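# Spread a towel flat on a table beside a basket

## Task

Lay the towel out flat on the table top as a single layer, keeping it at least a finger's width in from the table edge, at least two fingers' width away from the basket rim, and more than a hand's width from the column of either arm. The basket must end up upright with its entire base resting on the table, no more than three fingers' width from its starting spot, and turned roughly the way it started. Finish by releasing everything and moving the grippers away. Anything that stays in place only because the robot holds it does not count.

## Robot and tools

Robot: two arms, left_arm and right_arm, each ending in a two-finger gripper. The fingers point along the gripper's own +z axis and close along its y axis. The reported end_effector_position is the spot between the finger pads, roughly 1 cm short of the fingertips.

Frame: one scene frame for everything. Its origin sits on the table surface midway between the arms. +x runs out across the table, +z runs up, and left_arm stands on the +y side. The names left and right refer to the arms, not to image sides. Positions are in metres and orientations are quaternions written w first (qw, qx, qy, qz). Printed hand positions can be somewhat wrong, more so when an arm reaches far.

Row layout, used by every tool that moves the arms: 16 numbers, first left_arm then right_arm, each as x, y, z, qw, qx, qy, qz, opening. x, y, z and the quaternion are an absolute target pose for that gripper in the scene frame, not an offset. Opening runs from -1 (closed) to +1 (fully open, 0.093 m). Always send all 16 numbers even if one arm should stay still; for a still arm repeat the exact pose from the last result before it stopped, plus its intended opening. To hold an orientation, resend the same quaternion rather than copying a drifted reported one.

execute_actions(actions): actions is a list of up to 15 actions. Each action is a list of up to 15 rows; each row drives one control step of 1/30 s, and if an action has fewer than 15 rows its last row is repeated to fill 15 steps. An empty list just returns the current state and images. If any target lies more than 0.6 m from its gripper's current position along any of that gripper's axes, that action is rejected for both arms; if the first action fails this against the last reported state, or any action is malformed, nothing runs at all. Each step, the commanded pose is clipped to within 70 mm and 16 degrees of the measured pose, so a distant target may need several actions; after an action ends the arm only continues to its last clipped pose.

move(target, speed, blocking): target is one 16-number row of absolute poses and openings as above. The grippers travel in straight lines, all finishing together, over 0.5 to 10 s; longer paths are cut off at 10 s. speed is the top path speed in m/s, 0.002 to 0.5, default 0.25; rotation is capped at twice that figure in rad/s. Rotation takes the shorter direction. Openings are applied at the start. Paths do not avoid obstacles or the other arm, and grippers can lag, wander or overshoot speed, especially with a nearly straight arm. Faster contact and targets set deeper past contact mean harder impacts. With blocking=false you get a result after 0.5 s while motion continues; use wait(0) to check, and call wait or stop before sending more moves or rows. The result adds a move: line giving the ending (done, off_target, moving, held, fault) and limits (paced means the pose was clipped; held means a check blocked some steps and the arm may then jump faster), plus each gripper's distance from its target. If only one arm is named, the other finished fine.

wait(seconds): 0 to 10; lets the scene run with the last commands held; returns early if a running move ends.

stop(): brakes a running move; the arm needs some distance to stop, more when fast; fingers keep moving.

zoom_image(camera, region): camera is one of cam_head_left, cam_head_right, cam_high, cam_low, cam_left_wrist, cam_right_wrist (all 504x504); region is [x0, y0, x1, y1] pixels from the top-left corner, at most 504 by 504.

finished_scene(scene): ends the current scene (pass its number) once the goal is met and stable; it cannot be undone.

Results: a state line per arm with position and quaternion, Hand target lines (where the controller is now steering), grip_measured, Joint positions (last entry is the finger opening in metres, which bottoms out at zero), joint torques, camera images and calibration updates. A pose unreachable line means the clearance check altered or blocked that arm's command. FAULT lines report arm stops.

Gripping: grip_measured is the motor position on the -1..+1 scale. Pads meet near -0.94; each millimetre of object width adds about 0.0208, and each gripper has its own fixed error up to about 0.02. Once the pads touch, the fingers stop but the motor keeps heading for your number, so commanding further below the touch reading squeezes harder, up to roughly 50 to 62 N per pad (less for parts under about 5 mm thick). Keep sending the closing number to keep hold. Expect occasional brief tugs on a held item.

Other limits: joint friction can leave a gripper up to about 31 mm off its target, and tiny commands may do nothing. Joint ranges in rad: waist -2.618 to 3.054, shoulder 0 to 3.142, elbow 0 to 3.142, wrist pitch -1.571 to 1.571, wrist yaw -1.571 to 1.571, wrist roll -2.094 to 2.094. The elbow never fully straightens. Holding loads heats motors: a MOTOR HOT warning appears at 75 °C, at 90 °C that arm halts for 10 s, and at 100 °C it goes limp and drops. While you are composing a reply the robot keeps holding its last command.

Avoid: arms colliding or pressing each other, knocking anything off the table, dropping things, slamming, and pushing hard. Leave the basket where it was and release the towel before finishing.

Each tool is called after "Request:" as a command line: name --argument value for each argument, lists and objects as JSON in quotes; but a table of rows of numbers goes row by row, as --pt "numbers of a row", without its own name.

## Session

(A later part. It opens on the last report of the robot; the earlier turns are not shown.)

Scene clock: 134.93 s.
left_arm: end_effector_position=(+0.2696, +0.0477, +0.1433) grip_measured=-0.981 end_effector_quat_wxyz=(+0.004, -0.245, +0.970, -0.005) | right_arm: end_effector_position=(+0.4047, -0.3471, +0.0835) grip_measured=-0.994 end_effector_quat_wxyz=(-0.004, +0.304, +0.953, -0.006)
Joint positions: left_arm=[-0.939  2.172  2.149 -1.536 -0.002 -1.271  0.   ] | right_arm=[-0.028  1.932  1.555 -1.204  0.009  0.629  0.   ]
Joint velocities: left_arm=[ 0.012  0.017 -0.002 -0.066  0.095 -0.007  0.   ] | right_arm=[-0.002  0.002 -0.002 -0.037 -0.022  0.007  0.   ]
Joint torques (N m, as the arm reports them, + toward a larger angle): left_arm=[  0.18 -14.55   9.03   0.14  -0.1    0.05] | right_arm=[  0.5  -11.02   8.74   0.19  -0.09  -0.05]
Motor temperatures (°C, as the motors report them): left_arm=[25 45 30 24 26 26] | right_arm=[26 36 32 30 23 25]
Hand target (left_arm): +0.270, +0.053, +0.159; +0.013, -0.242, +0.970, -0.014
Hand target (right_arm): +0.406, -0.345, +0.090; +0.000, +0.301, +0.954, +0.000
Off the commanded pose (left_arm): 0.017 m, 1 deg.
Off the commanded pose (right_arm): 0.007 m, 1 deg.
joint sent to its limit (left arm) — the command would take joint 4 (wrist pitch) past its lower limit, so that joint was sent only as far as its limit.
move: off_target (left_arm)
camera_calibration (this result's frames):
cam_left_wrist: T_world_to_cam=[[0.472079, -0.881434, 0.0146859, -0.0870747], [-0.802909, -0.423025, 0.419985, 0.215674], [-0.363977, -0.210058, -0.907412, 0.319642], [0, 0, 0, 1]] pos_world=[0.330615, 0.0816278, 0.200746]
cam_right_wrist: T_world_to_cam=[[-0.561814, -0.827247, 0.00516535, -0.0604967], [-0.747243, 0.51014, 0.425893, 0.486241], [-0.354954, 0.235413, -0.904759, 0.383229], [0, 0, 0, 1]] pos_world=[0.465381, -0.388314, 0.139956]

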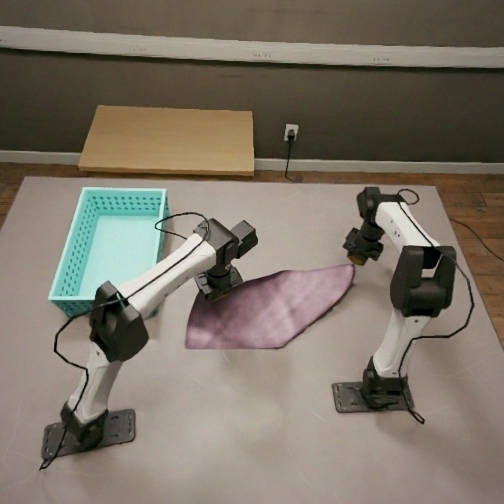

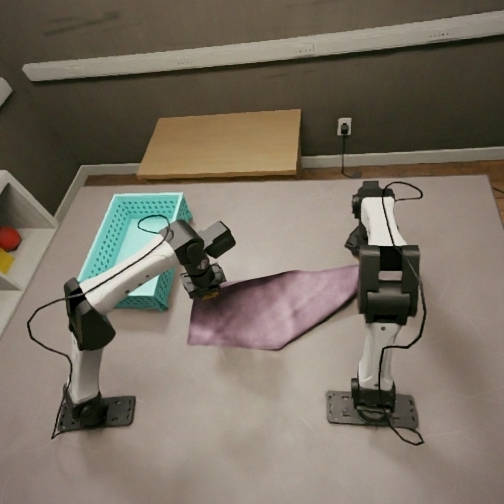

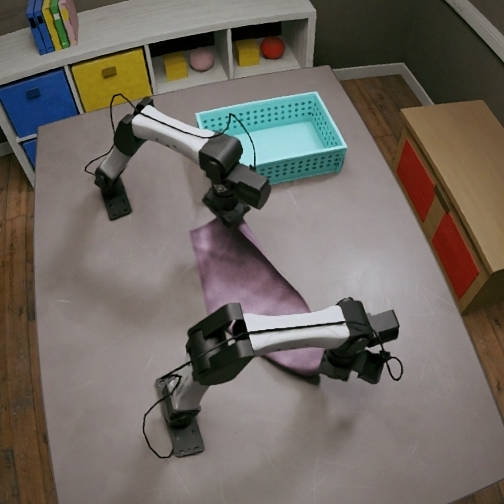

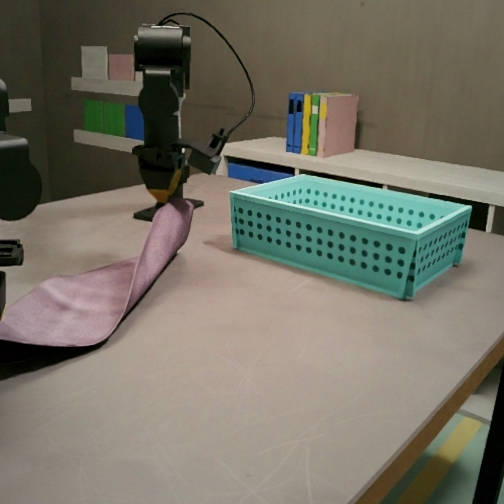

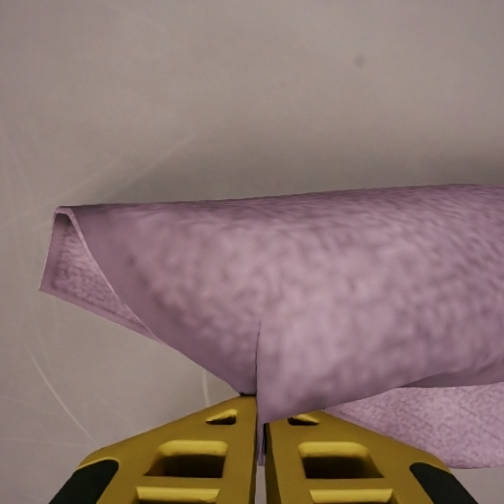

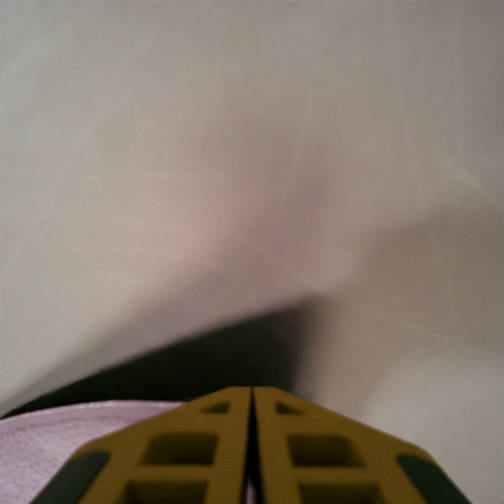

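Request:
move --target '[0.30,0.105,0.32,0.215,-0.227,0.912,-0.266,-1, 0.30,-0.36,0.30,0.326,0.283,0.897,0.103,-1]' --speed 0.12

Scene clock: 148.93 s.
left_arm: end_effector_position=(+0.2969, +0.1032, +0.3206) grip_measured=-0.982 end_effector_quat_wxyz=(+0.209, -0.223, +0.916, -0.261) | right_arm: end_effector_position=(+0.3070, -0.3598, +0.2943) grip_measured=-0.994 end_effector_quat_wxyz=(+0.321, +0.282, +0.898, +0.102)
Joint positions: left_arm=[-0.783  1.63   1.94  -1.199  0.024 -1.105  0.   ] | right_arm=[-0.105  1.084  1.408 -1.209 -0.042  0.558  0.   ]
Joint velocities: left_arm=[-0.012 -0.007  0.012  0.007 -0.037 -0.007  0.   ] | right_arm=[ 0.017 -0.002 -0.002 -0.007 -0.007 -0.022  0.   ]
Joint torques (N m, as the arm reports them, + toward a larger angle): left_arm=[ 0.69 -8.86  6.28  1.88  0.01  0.11] | right_arm=[-0.28 -3.09  8.76  1.58 -0.1  -0.06]
Motor temperatures (°C, as the motors report them): left_arm=[25 48 31 24 26 26] | right_arm=[26 36 33 30 23 25]
Hand target (left_arm): +0.298, +0.107, +0.323; +0.215, -0.222, +0.913, -0.267
Hand target (right_arm): +0.303, -0.361, +0.300; +0.326, +0.282, +0.896, +0.103
Off the commanded pose (left_arm): 0.004 m, 1 deg.
Off the commanded pose (right_arm): 0.009 m, 1 deg.
move: done
camera_calibration (this result's frames):
cam_left_wrist: T_world_to_cam=[[0.294762, -0.764302, 0.573549, -0.192302], [-0.949629, -0.301125, 0.0867641, 0.324398], [0.106396, -0.570233, -0.814563, 0.369826], [0, 0, 0, 1]] pos_world=[0.325392, 0.161595, 0.383395]
cam_right_wrist: T_world_to_cam=[[-0.422361, -0.832102, -0.359468, -0.0642033], [-0.853165, 0.498885, -0.15239, 0.528676], [0.306138, 0.242322, -0.92063, 0.346493], [0, 0, 0, 1]] pos_world=[0.317857, -0.401135, 0.376477]

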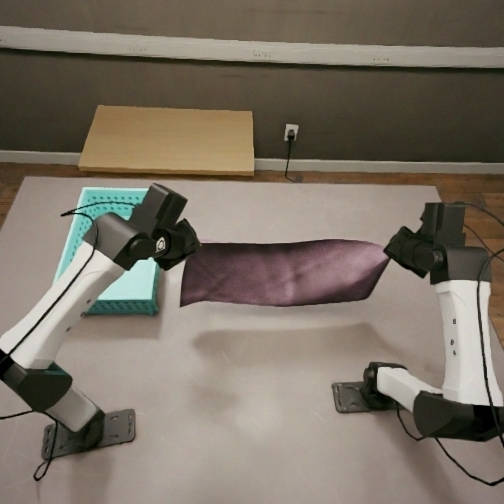

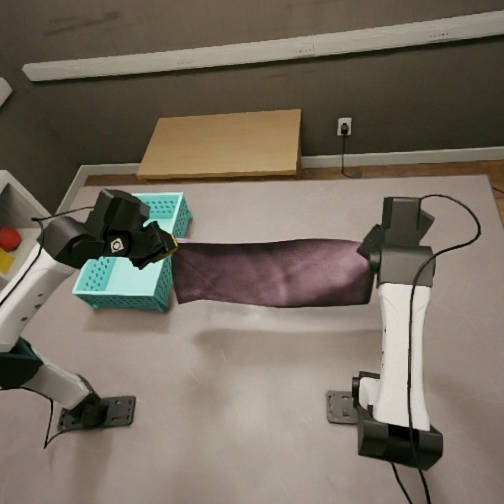

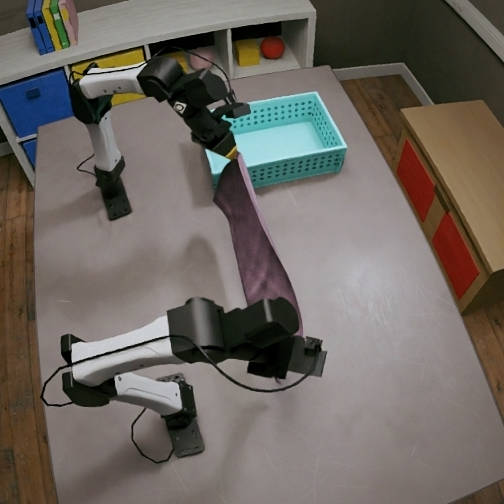

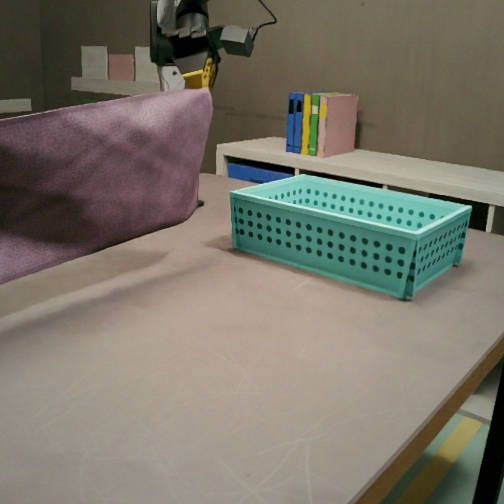

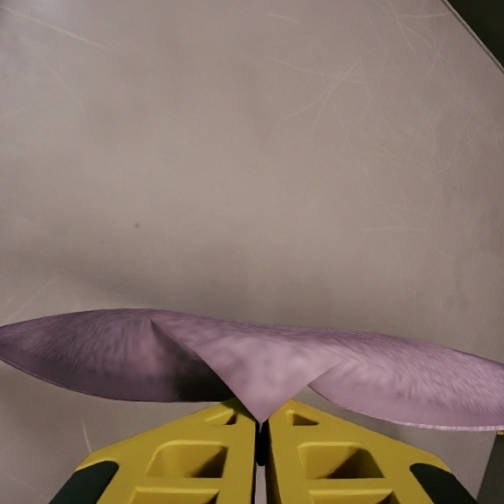

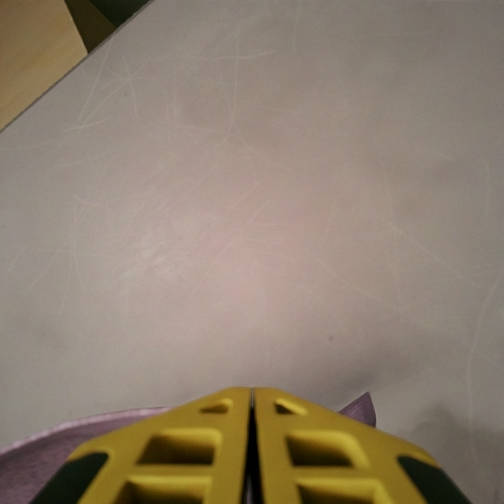

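Request:
move --target '[0.19,0.085,0.29,0.215,-0.227,0.912,-0.266,-1, 0.19,-0.385,0.27,0.326,0.283,0.897,0.103,-1]' --speed 0.15

Request:
move --target '[0.36,0.085,0.17,0.215,-0.227,0.912,-0.266,-1, 0.36,-0.385,0.155,0.326,0.283,0.897,0.103,-1]' --speed 0.12

Scene clock: 164.00 s.
left_arm: end_effector_position=(+0.1919, +0.0812, +0.2874) grip_measured=-0.982 end_effector_quat_wxyz=(+0.205, -0.225, +0.916, -0.260) | right_arm: end_effector_position=(+0.1900, -0.3862, +0.2776) grip_measured=-0.994 end_effector_quat_wxyz=(+0.338, +0.280, +0.893, +0.100)
Joint positions: left_arm=[-1.116  1.36   1.553 -1.109 -0.179 -1.374  0.   ] | right_arm=[-0.823  0.747  1.266 -1.525 -0.476 -0.034  0.   ]
Joint velocities: left_arm=[-0.007 -0.002 -0.007 -0.037 -0.051 -0.007  0.   ] | right_arm=[-0.017  0.002  0.007 -0.007  0.081 -0.081  0.   ]
Joint torques (N m, as the arm reports them, + toward a larger angle): left_arm=[-0.81 -6.73  6.67  1.76 -0.25 -0.15] | right_arm=[-0.25  2.35  5.57  1.37 -0.38 -0.12]
Motor temperatures (°C, as the motors report them): left_arm=[25 44 31 28 26 26] | right_arm=[26 33 34 32 23 25]
Hand target (left_arm): +0.189, +0.083, +0.289; +0.210, -0.229, +0.912, -0.267
Hand target (right_arm): +0.190, -0.386, +0.272; +0.327, +0.284, +0.895, +0.108
Off the commanded pose (left_arm): 0.005 m, 1 deg.
Off the commanded pose (right_arm): 0.008 m, 2 deg.
move: done
camera_calibration (this result's frames):
cam_left_wrist: T_world_to_cam=[[0.301671, -0.76312, 0.571526, -0.160023], [-0.948175, -0.302882, 0.0960606, 0.218186], [0.0997992, -0.570885, -0.814942, 0.342827], [0, 0, 0, 1]] pos_world=[0.220939, 0.139683, 0.349882]
cam_right_wrist: T_world_to_cam=[[-0.413331, -0.834592, -0.364162, -0.142981], [-0.845282, 0.500386, -0.187381, 0.448222], [0.338609, 0.23037, -0.912291, 0.360154], [0, 0, 0, 1]] pos_world=[0.197824, -0.426583, 0.360485]

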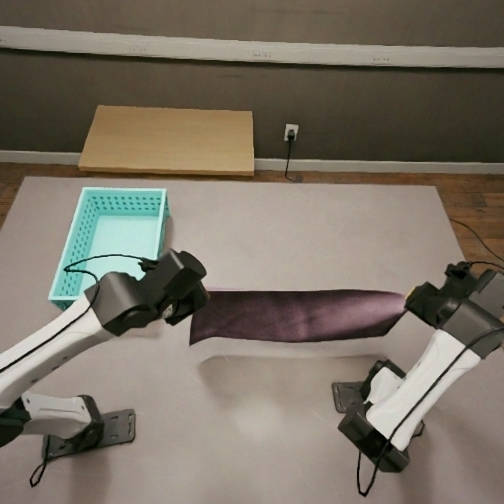

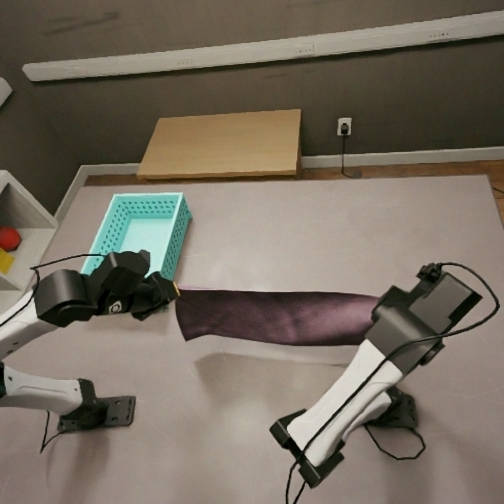

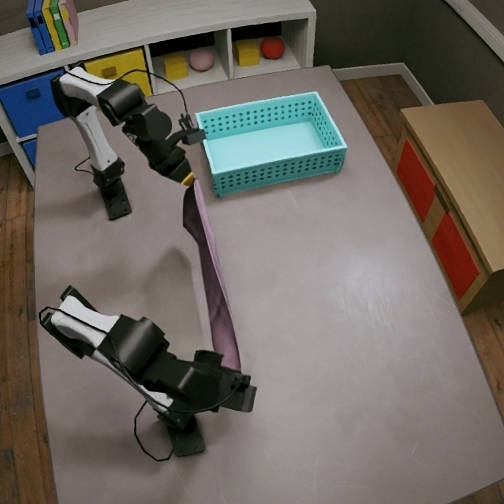

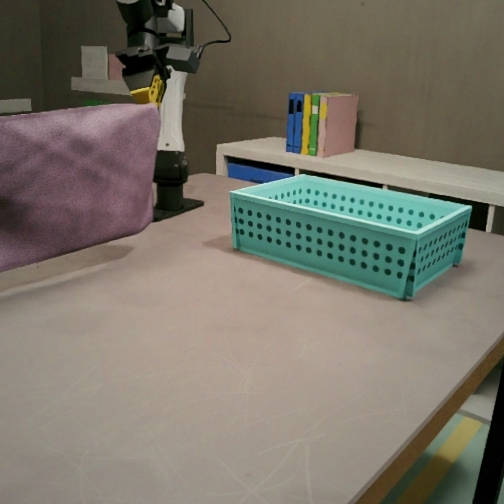

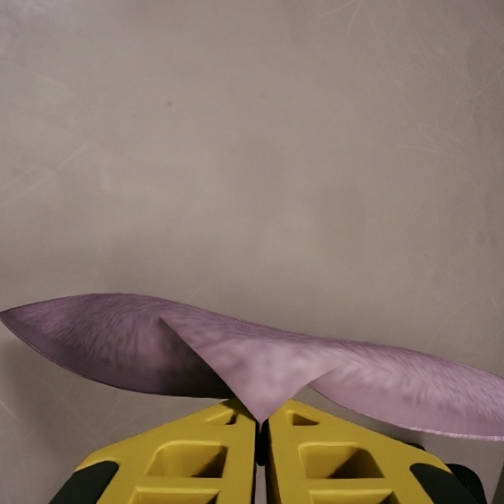

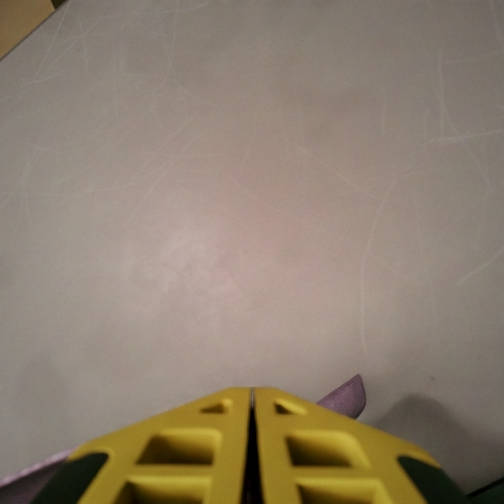

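Scene clock: 166.33 s.
left_arm: end_effector_position=(+0.3557, +0.0852, +0.1725) grip_measured=-0.982 end_effector_quat_wxyz=(+0.216, -0.225, +0.913, -0.264) | right_arm: end_effector_position=(+0.3594, -0.3819, +0.1637) grip_measured=-0.994 end_effector_quat_wxyz=(+0.334, +0.278, +0.894, +0.107)
Joint positions: left_arm=[-0.732  1.705  1.399 -0.57   0.047 -1.069  0.   ] | right_arm=[-0.2    1.128  0.867 -0.599 -0.11   0.484  0.   ]
Joint velocities: left_arm=[-0.002 -0.007 -0.007 -0.007  0.037  0.007  0.   ] | right_arm=[-0.022 -0.012  0.012  0.007 -0.007  0.007  0.   ]
Joint torques (N m, as the arm reports them, + toward a larger angle): left_arm=[ 0.63 -8.24  9.76  1.9   0.02  0.08] | right_arm=[ 0.98 -2.64  7.53  1.73  0.1   0.02]
Motor temperatures (°C, as the motors report them): left_arm=[25 44 31 28 26 26] | right_arm=[26 33 34 32 23 25]
Hand target (left_arm): +0.362, +0.087, +0.171; +0.220, -0.225, +0.911, -0.265
Hand target (right_arm): +0.358, -0.383, +0.153; +0.324, +0.281, +0.898, +0.098
Off the commanded pose (left_arm): 0.005 m, 0 deg.
Off the commanded pose (right_arm): 0.009 m, 1 deg.
move: done
camera_calibration (this result's frames):
cam_left_wrist: T_world_to_cam=[[0.292615, -0.759506, 0.580971, -0.139386], [-0.948232, -0.30889, 0.0737785, 0.39016], [0.123421, -0.572484, -0.810574, 0.226172], [0, 0, 0, 1]] pos_world=[0.382834, 0.144132, 0.235523]
cam_right_wrist: T_world_to_cam=[[-0.406831, -0.83402, -0.372691, -0.111592], [-0.850948, 0.494374, -0.177429, 0.566027], [0.332228, 0.244958, -0.910835, 0.205554], [0, 0, 0, 1]] pos_world=[0.36797, -0.423252, 0.246066]

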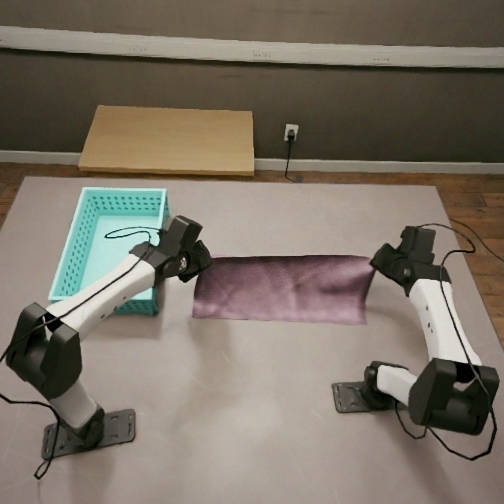

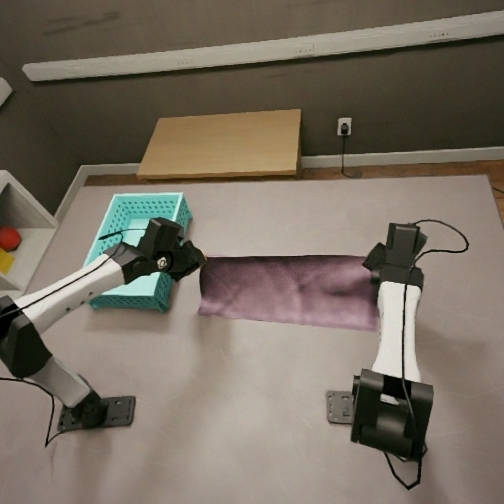

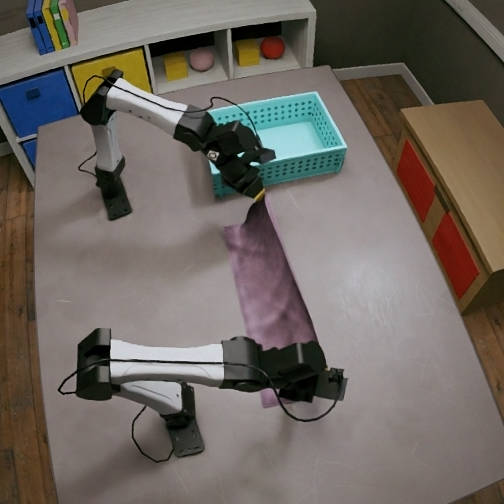

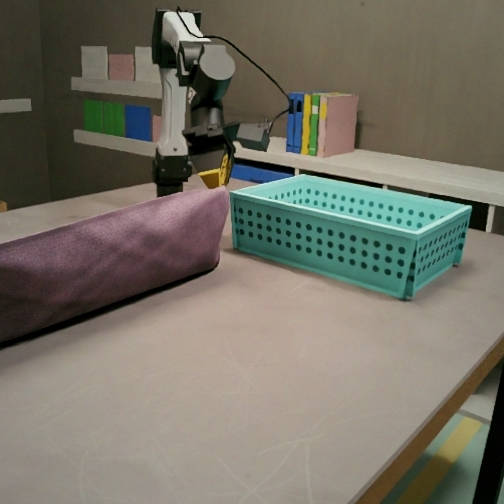

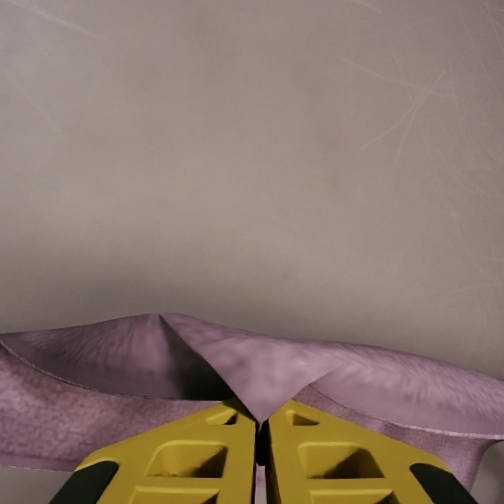

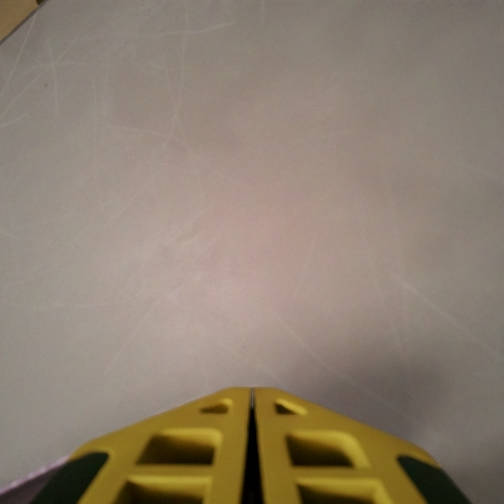

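Request:
move --target '[0.49,0.09,0.07,0.161,-0.236,0.947,-0.145,-1, 0.485,-0.39,0.03,0.166,0.296,0.940,0.052,-1]' --speed 0.12

Scene clock: 178.20 s.
left_arm: end_effector_position=(+0.4902, +0.0809, +0.0768) grip_measured=-0.982 end_effector_quat_wxyz=(+0.168, -0.233, +0.944, -0.163) | right_arm: end_effector_position=(+0.4830, -0.3882, +0.0335) grip_measured=-0.994 end_effector_quat_wxyz=(+0.173, +0.295, +0.938, +0.062)
Joint positions: left_arm=[-0.617  2.421  2.2   -0.878  0.033 -0.947  0.   ] | right_arm=[-0.148  1.965  1.327 -0.568 -0.054  0.512  0.   ]
Joint velocities: left_arm=[ 0.002  0.022 -0.002 -0.051 -0.037 -0.051  0.   ] | right_arm=[-0.017 -0.002 -0.002 -0.022  0.007 -0.007  0.   ]
Joint torques (N m, as the arm reports them, + toward a larger angle): left_arm=[  0.68 -13.81  10.27   1.07  -0.18   0.06] | right_arm=[ 0.93 -9.66  9.19  1.    0.17  0.06]
Motor temperatures (°C, as the motors report them): left_arm=[25 42 32 29 26 26] | right_arm=[26 32 34 33 23 25]
Hand target (left_arm): +0.491, +0.091, +0.069; +0.163, -0.238, +0.947, -0.145
Hand target (right_arm): +0.483, -0.389, +0.030; +0.166, +0.296, +0.939, +0.052
Off the commanded pose (left_arm): 0.011 m, 2 deg.
Off the commanded pose (right_arm): 0.004 m, 1 deg.
move: off_target (left_arm)
camera_calibration (this result's frames):
cam_left_wrist: T_world_to_cam=[[0.381978, -0.838325, 0.388979, -0.149108], [-0.924167, -0.347852, 0.157845, 0.508226], [0.00298175, -0.419775, -0.907623, 0.183606], [0, 0, 0, 1]] pos_world=[0.526095, 0.128859, 0.144424]
cam_right_wrist: T_world_to_cam=[[-0.512592, -0.829657, -0.221174, -0.0673351], [-0.858629, 0.495943, 0.1296, 0.645191], [0.00216598, 0.256339, -0.966585, 0.213192], [0, 0, 0, 1]] pos_world=[0.519002, -0.430492, 0.107559]

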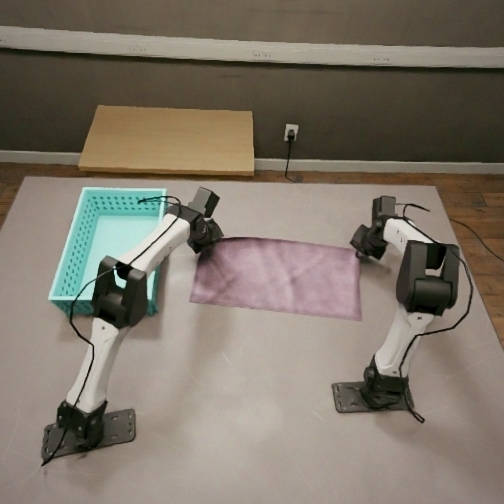

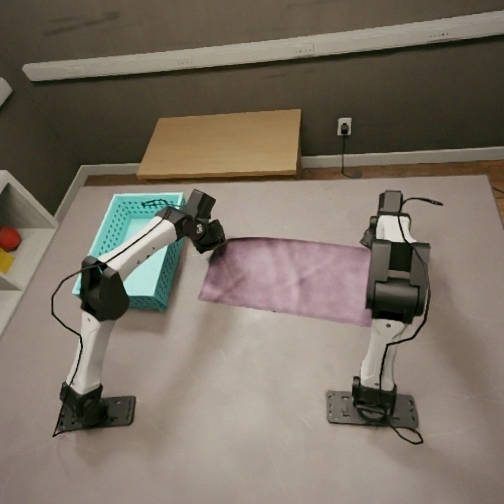

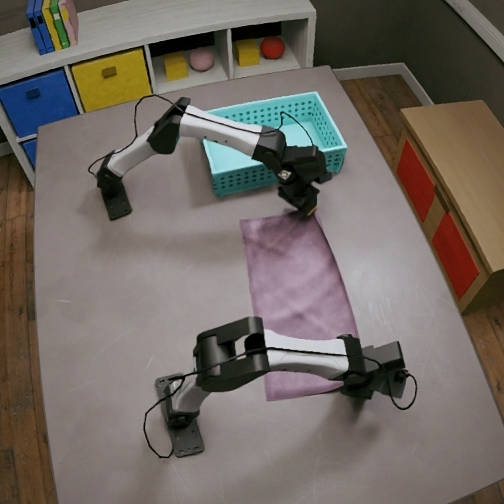

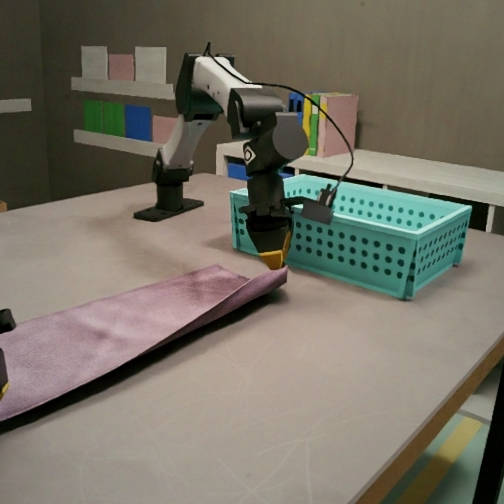

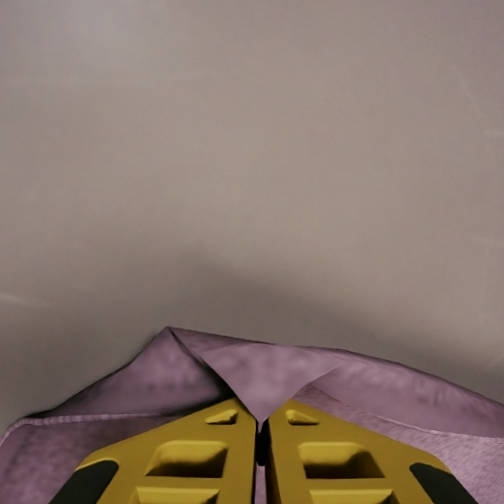

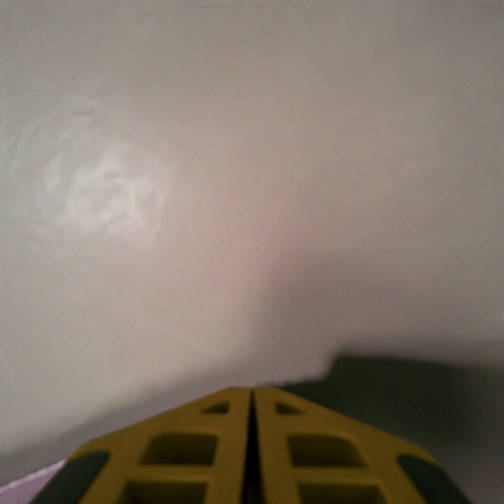

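Request:
execute_actions --actions '[[[0.495,0.09,0.05,0.161,-0.236,0.947,-0.145,-1, 0.49,-0.39,0.015,0.166,0.296,0.940,0.052,-1]],[[0.495,0.09,0.05,0.161,-0.236,0.947,-0.145,0, 0.49,-0.39,0.015,0.166,0.296,0.940,0.052,0]]]'

Request:
move --target '[0.40,0.10,0.22,0.215,-0.227,0.912,-0.266,0, 0.45,-0.45,0.18,0.326,0.283,0.897,0.103,0]' --speed 0.2

Scene clock: 184.23 s.
left_arm: end_effector_position=(+0.4918, +0.0831, +0.0613) grip_measured=-0.003 end_effector_quat_wxyz=(+0.163, -0.234, +0.946, -0.154) | right_arm: end_effector_position=(+0.4851, -0.3895, +0.0170) grip_measured=-0.003 end_effector_quat_wxyz=(+0.163, +0.296, +0.939, +0.057)
Joint positions: left_arm=[-0.614  2.45   2.2   -0.87   0.027 -0.943  0.045] | right_arm=[-0.148  2.012  1.333 -0.548 -0.047  0.512  0.045]
Joint velocities: left_arm=[-0.012  0.037 -0.007  0.022 -0.037  0.007 -0.001] | right_arm=[ 0.007 -0.007  0.002  0.007 -0.051  0.007  0.001]
Joint torques (N m, as the arm reports them, + toward a larger angle): left_arm=[  0.58 -14.     8.12   1.42  -0.07   0.07] | right_arm=[ 0.81 -9.97  9.01  1.12  0.13  0.01]
Motor temperatures (°C, as the motors report them): left_arm=[25 44 33 28 26 26] | right_arm=[26 32 35 33 23 25]
Hand target (left_arm): +0.495, +0.090, +0.050; +0.161, -0.236, +0.947, -0.145
Hand target (right_arm): +0.490, -0.390, +0.015; +0.166, +0.296, +0.939, +0.052
Off the commanded pose (left_arm): 0.014 m, 1 deg.
Off the commanded pose (right_arm): 0.005 m, 1 deg.
camera_calibration (this result's frames):
cam_left_wrist: T_world_to_cam=[[0.389484, -0.843462, 0.369964, -0.14394], [-0.920973, -0.352057, 0.166928, 0.51117], [-0.0105488, -0.405742, -0.913927, 0.176419], [0, 0, 0, 1]] pos_world=[0.528697, 0.130134, 0.129158]
cam_right_wrist: T_world_to_cam=[[-0.519338, -0.829298, -0.206282, -0.0679068], [-0.854362, 0.498548, 0.146681, 0.648481], [-0.018801, 0.252417, -0.967436, 0.206222], [0, 0, 0, 1]] pos_world=[0.522648, -0.431668, 0.0903784]

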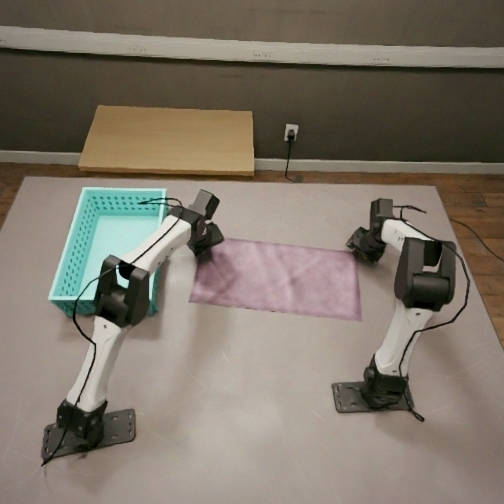

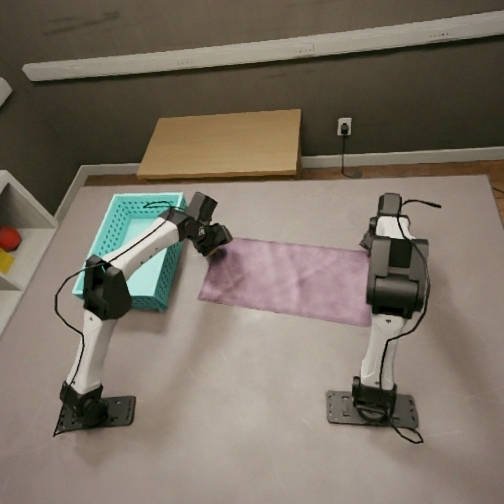

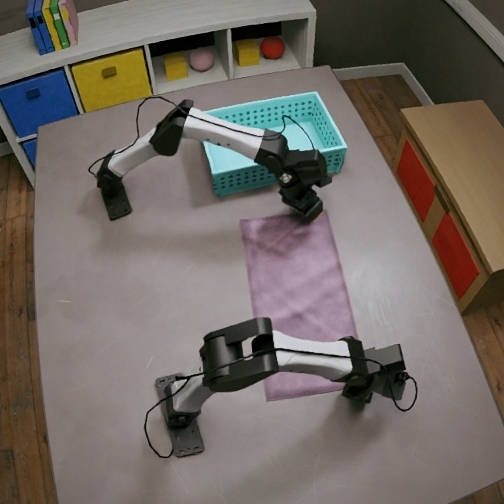

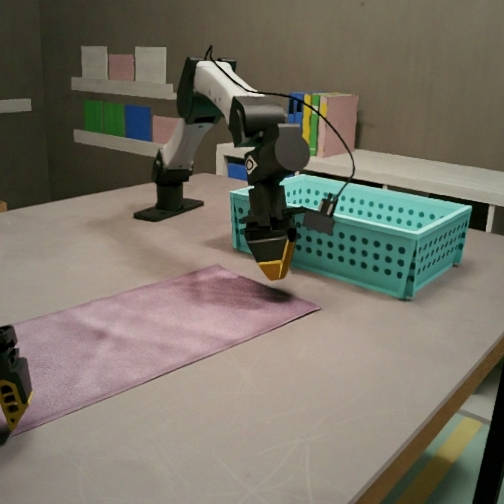

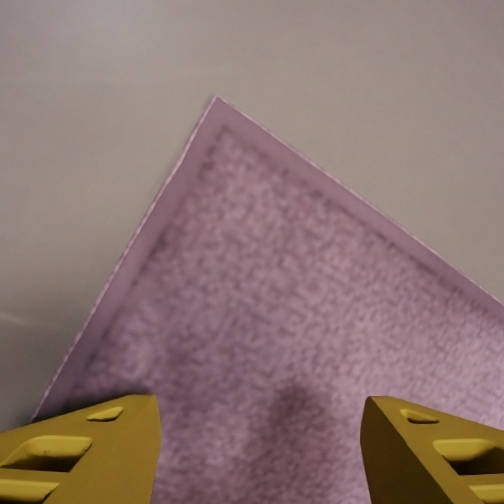

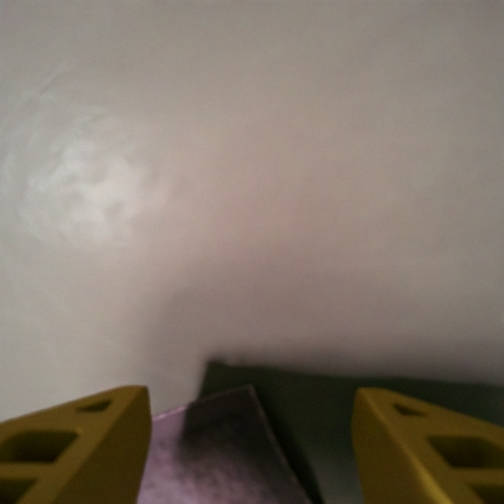

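Scene clock: 185.73 s.
left_arm: end_effector_position=(+0.4040, +0.1046, +0.2259) grip_measured=-0.003 end_effector_quat_wxyz=(+0.224, -0.225, +0.911, -0.264) | right_arm: end_effector_position=(+0.4555, -0.4506, +0.1787) grip_measured=-0.003 end_effector_quat_wxyz=(+0.330, +0.284, +0.895, +0.100)
Joint positions: left_arm=[-0.627  1.834  1.761 -0.798  0.103 -0.987  0.045] | right_arm=[-0.358  1.57   1.278 -0.598 -0.196  0.367  0.045]
Joint velocities: left_arm=[ 0.002  0.022  0.007  0.022 -0.125  0.022 -0.002] | right_arm=[-0.007 -0.007 -0.012 -0.007 -0.051 -0.066  0.   ]
Joint torques (N m, as the arm reports them, + toward a larger angle): left_arm=[ -0.92 -10.73   7.46   1.76   0.14  -0.15] | right_arm=[ 0.01 -8.36  9.28  1.46 -0.21 -0.07]
Motor temperatures (°C, as the motors report them): left_arm=[25 45 33 28 26 26] | right_arm=[26 33 35 33 23 25]
Hand target (left_arm): +0.398, +0.100, +0.221; +0.214, -0.225, +0.913, -0.266
Hand target (right_arm): +0.453, -0.450, +0.180; +0.326, +0.283, +0.896, +0.104
Off the commanded pose (left_arm): 0.008 m, 1 deg.
Off the commanded pose (right_arm): 0.006 m, 1 deg.
move: done
camera_calibration (this result's frames):
cam_left_wrist: T_world_to_cam=[[0.288265, -0.759354, 0.583339, -0.168572], [-0.947391, -0.314682, 0.058532, 0.441631], [0.13912, -0.569523, -0.810117, 0.267843], [0, 0, 0, 1]] pos_world=[0.429728, 0.16351, 0.289469]
cam_right_wrist: T_world_to_cam=[[-0.42326, -0.830204, -0.362785, -0.116694], [-0.846109, 0.505383, -0.169377, 0.685747], [0.323962, 0.235265, -0.916351, 0.2045], [0, 0, 0, 1]] pos_world=[0.464574, -0.491556, 0.261209]

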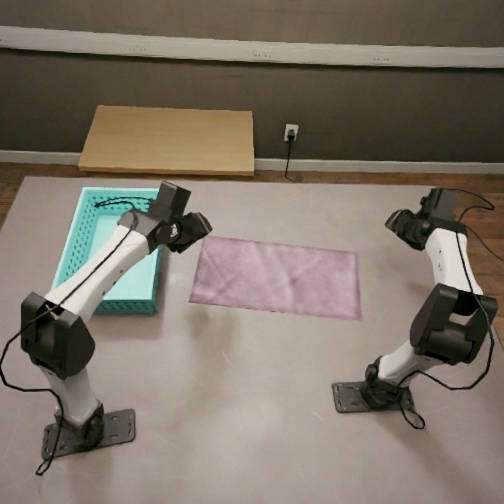

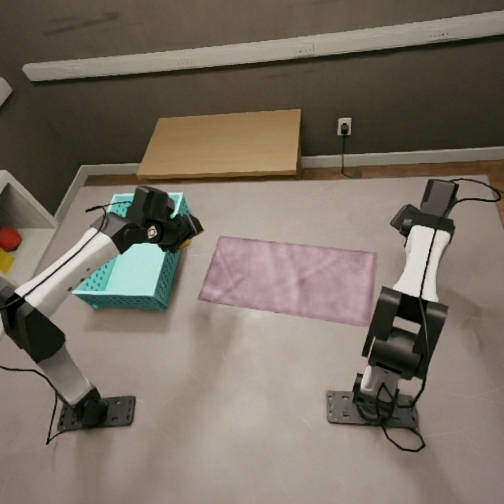

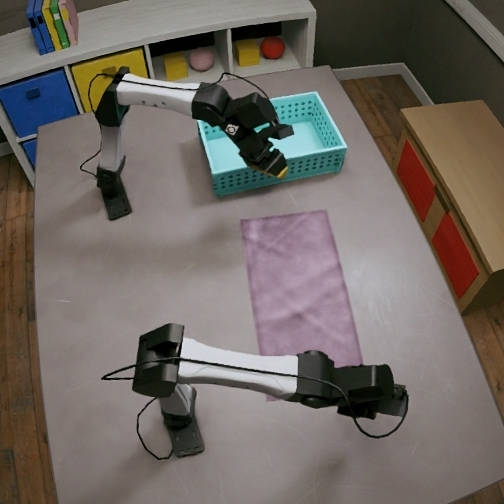

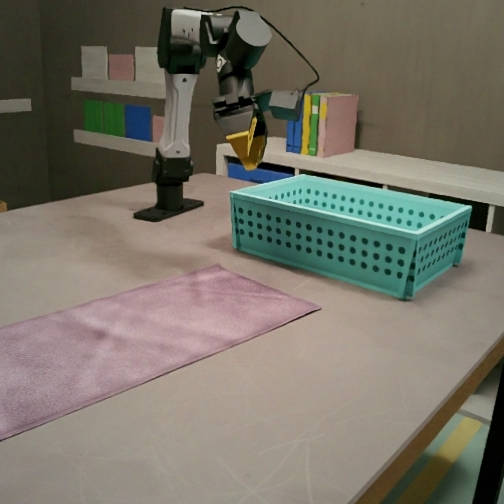

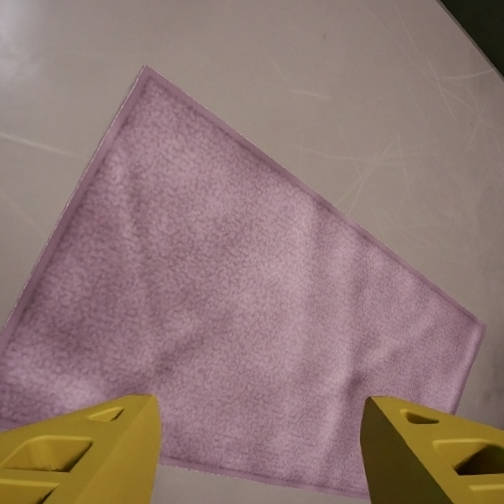

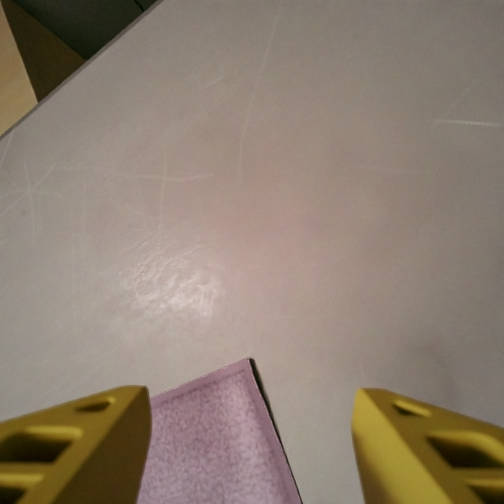

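Flat and clear. Retreat a bit further.

Request:
move --target '[0.15,0.20,0.28,0.215,-0.227,0.912,-0.266,0, 0.30,-0.56,0.25,0.326,0.283,0.897,0.103,0]' --speed 0.3

Request:
finished_scene --scene 1

Scene clock: 191.13 s.
left_arm: end_effector_position=(+0.1528, +0.1947, +0.2864) grip_measured=-0.003 end_effector_quat_wxyz=(+0.221, -0.225, +0.907, -0.278) | right_arm: end_effector_position=(+0.3017, -0.5609, +0.2526) grip_measured=-0.003 end_effector_quat_wxyz=(+0.332, +0.283, +0.894, +0.099)
Joint positions: left_arm=[-0.858  0.937  1.293 -1.201 -0.026 -1.172  0.045] | right_arm=[-0.995  1.422  1.471 -1.15  -0.552 -0.206  0.045]
Joint velocities: left_arm=[-0.002 -0.007 -0.022  0.022 -0.037 -0.051  0.003] | right_arm=[ 0.007 -0.012 -0.002 -0.095 -0.066  0.037 -0.   ]
Joint torques (N m, as the arm reports them, + toward a larger angle): left_arm=[-1.01 -1.35  6.49  1.55 -0.13 -0.12] | right_arm=[ 0.06 -4.57  9.47  1.1  -0.44 -0.1 ]
Motor temperatures (°C, as the motors report them): left_arm=[25 44 33 28 26 26] | right_arm=[26 33 35 33 23 25]
Hand target (left_arm): +0.147, +0.197, +0.279; +0.212, -0.228, +0.912, -0.267
Hand target (right_arm): +0.302, -0.562, +0.251; +0.328, +0.284, +0.894, +0.107
Off the commanded pose (left_arm): 0.009 m, 2 deg.
Off the commanded pose (right_arm): 0.003 m, 1 deg.
move: done
camera_calibration (this result's frames):
cam_left_wrist: T_world_to_cam=[[0.281924, -0.743876, 0.605943, -0.0716186], [-0.949704, -0.306096, 0.0660898, 0.224999], [0.136314, -0.594099, -0.792758, 0.403321], [0, 0, 0, 1]] pos_world=[0.178895, 0.255209, 0.348263]
cam_right_wrist: T_world_to_cam=[[-0.422305, -0.831406, -0.361139, -0.247966], [-0.845096, 0.505211, -0.174856, 0.624828], [0.327828, 0.231355, -0.915972, 0.344586], [0, 0, 0, 1]] pos_world=[0.310357, -0.601552, 0.335336]

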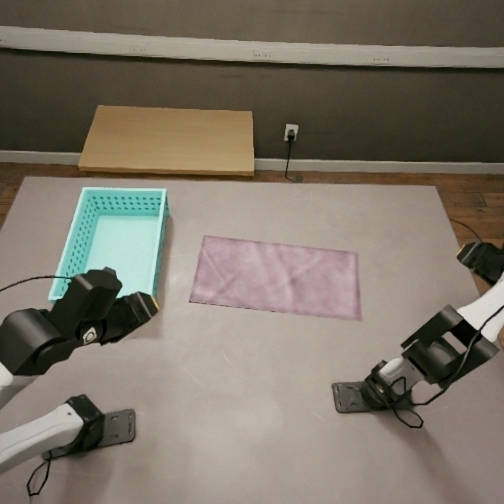

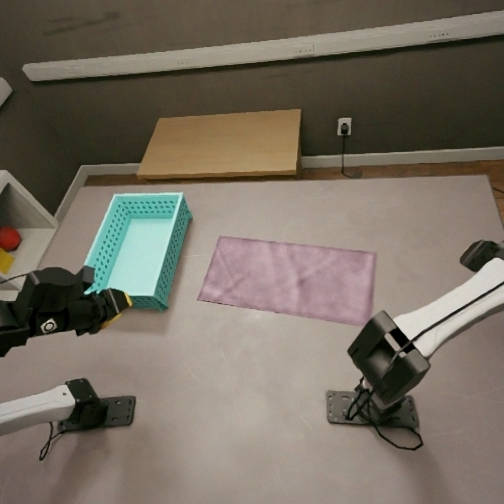

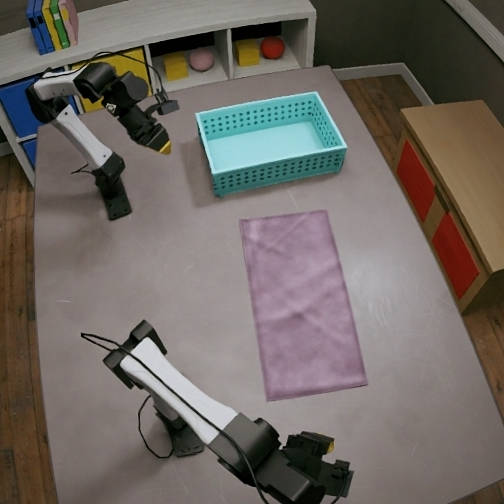

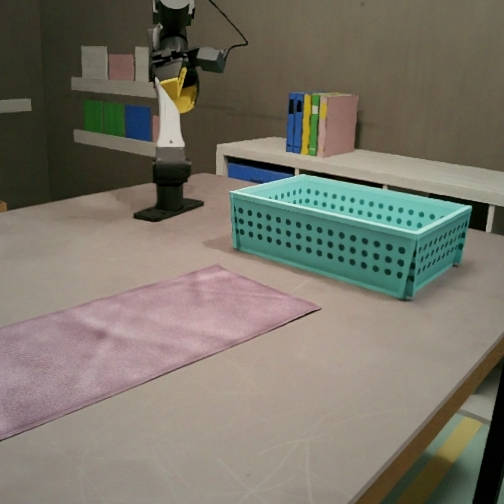

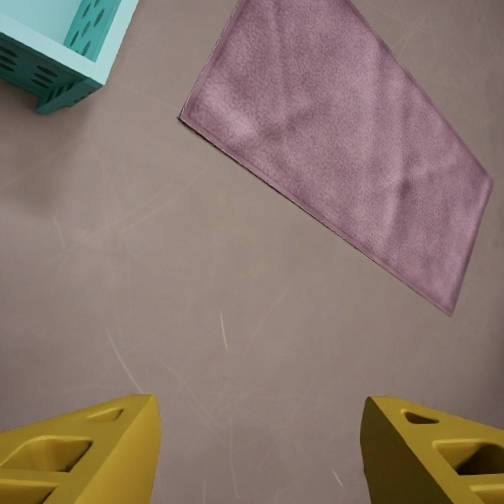

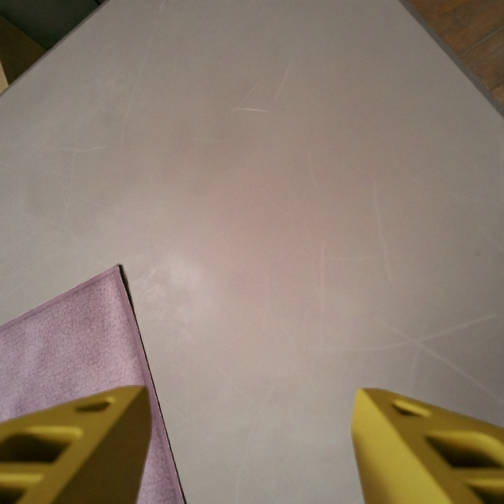

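The scene is finished: the task was done.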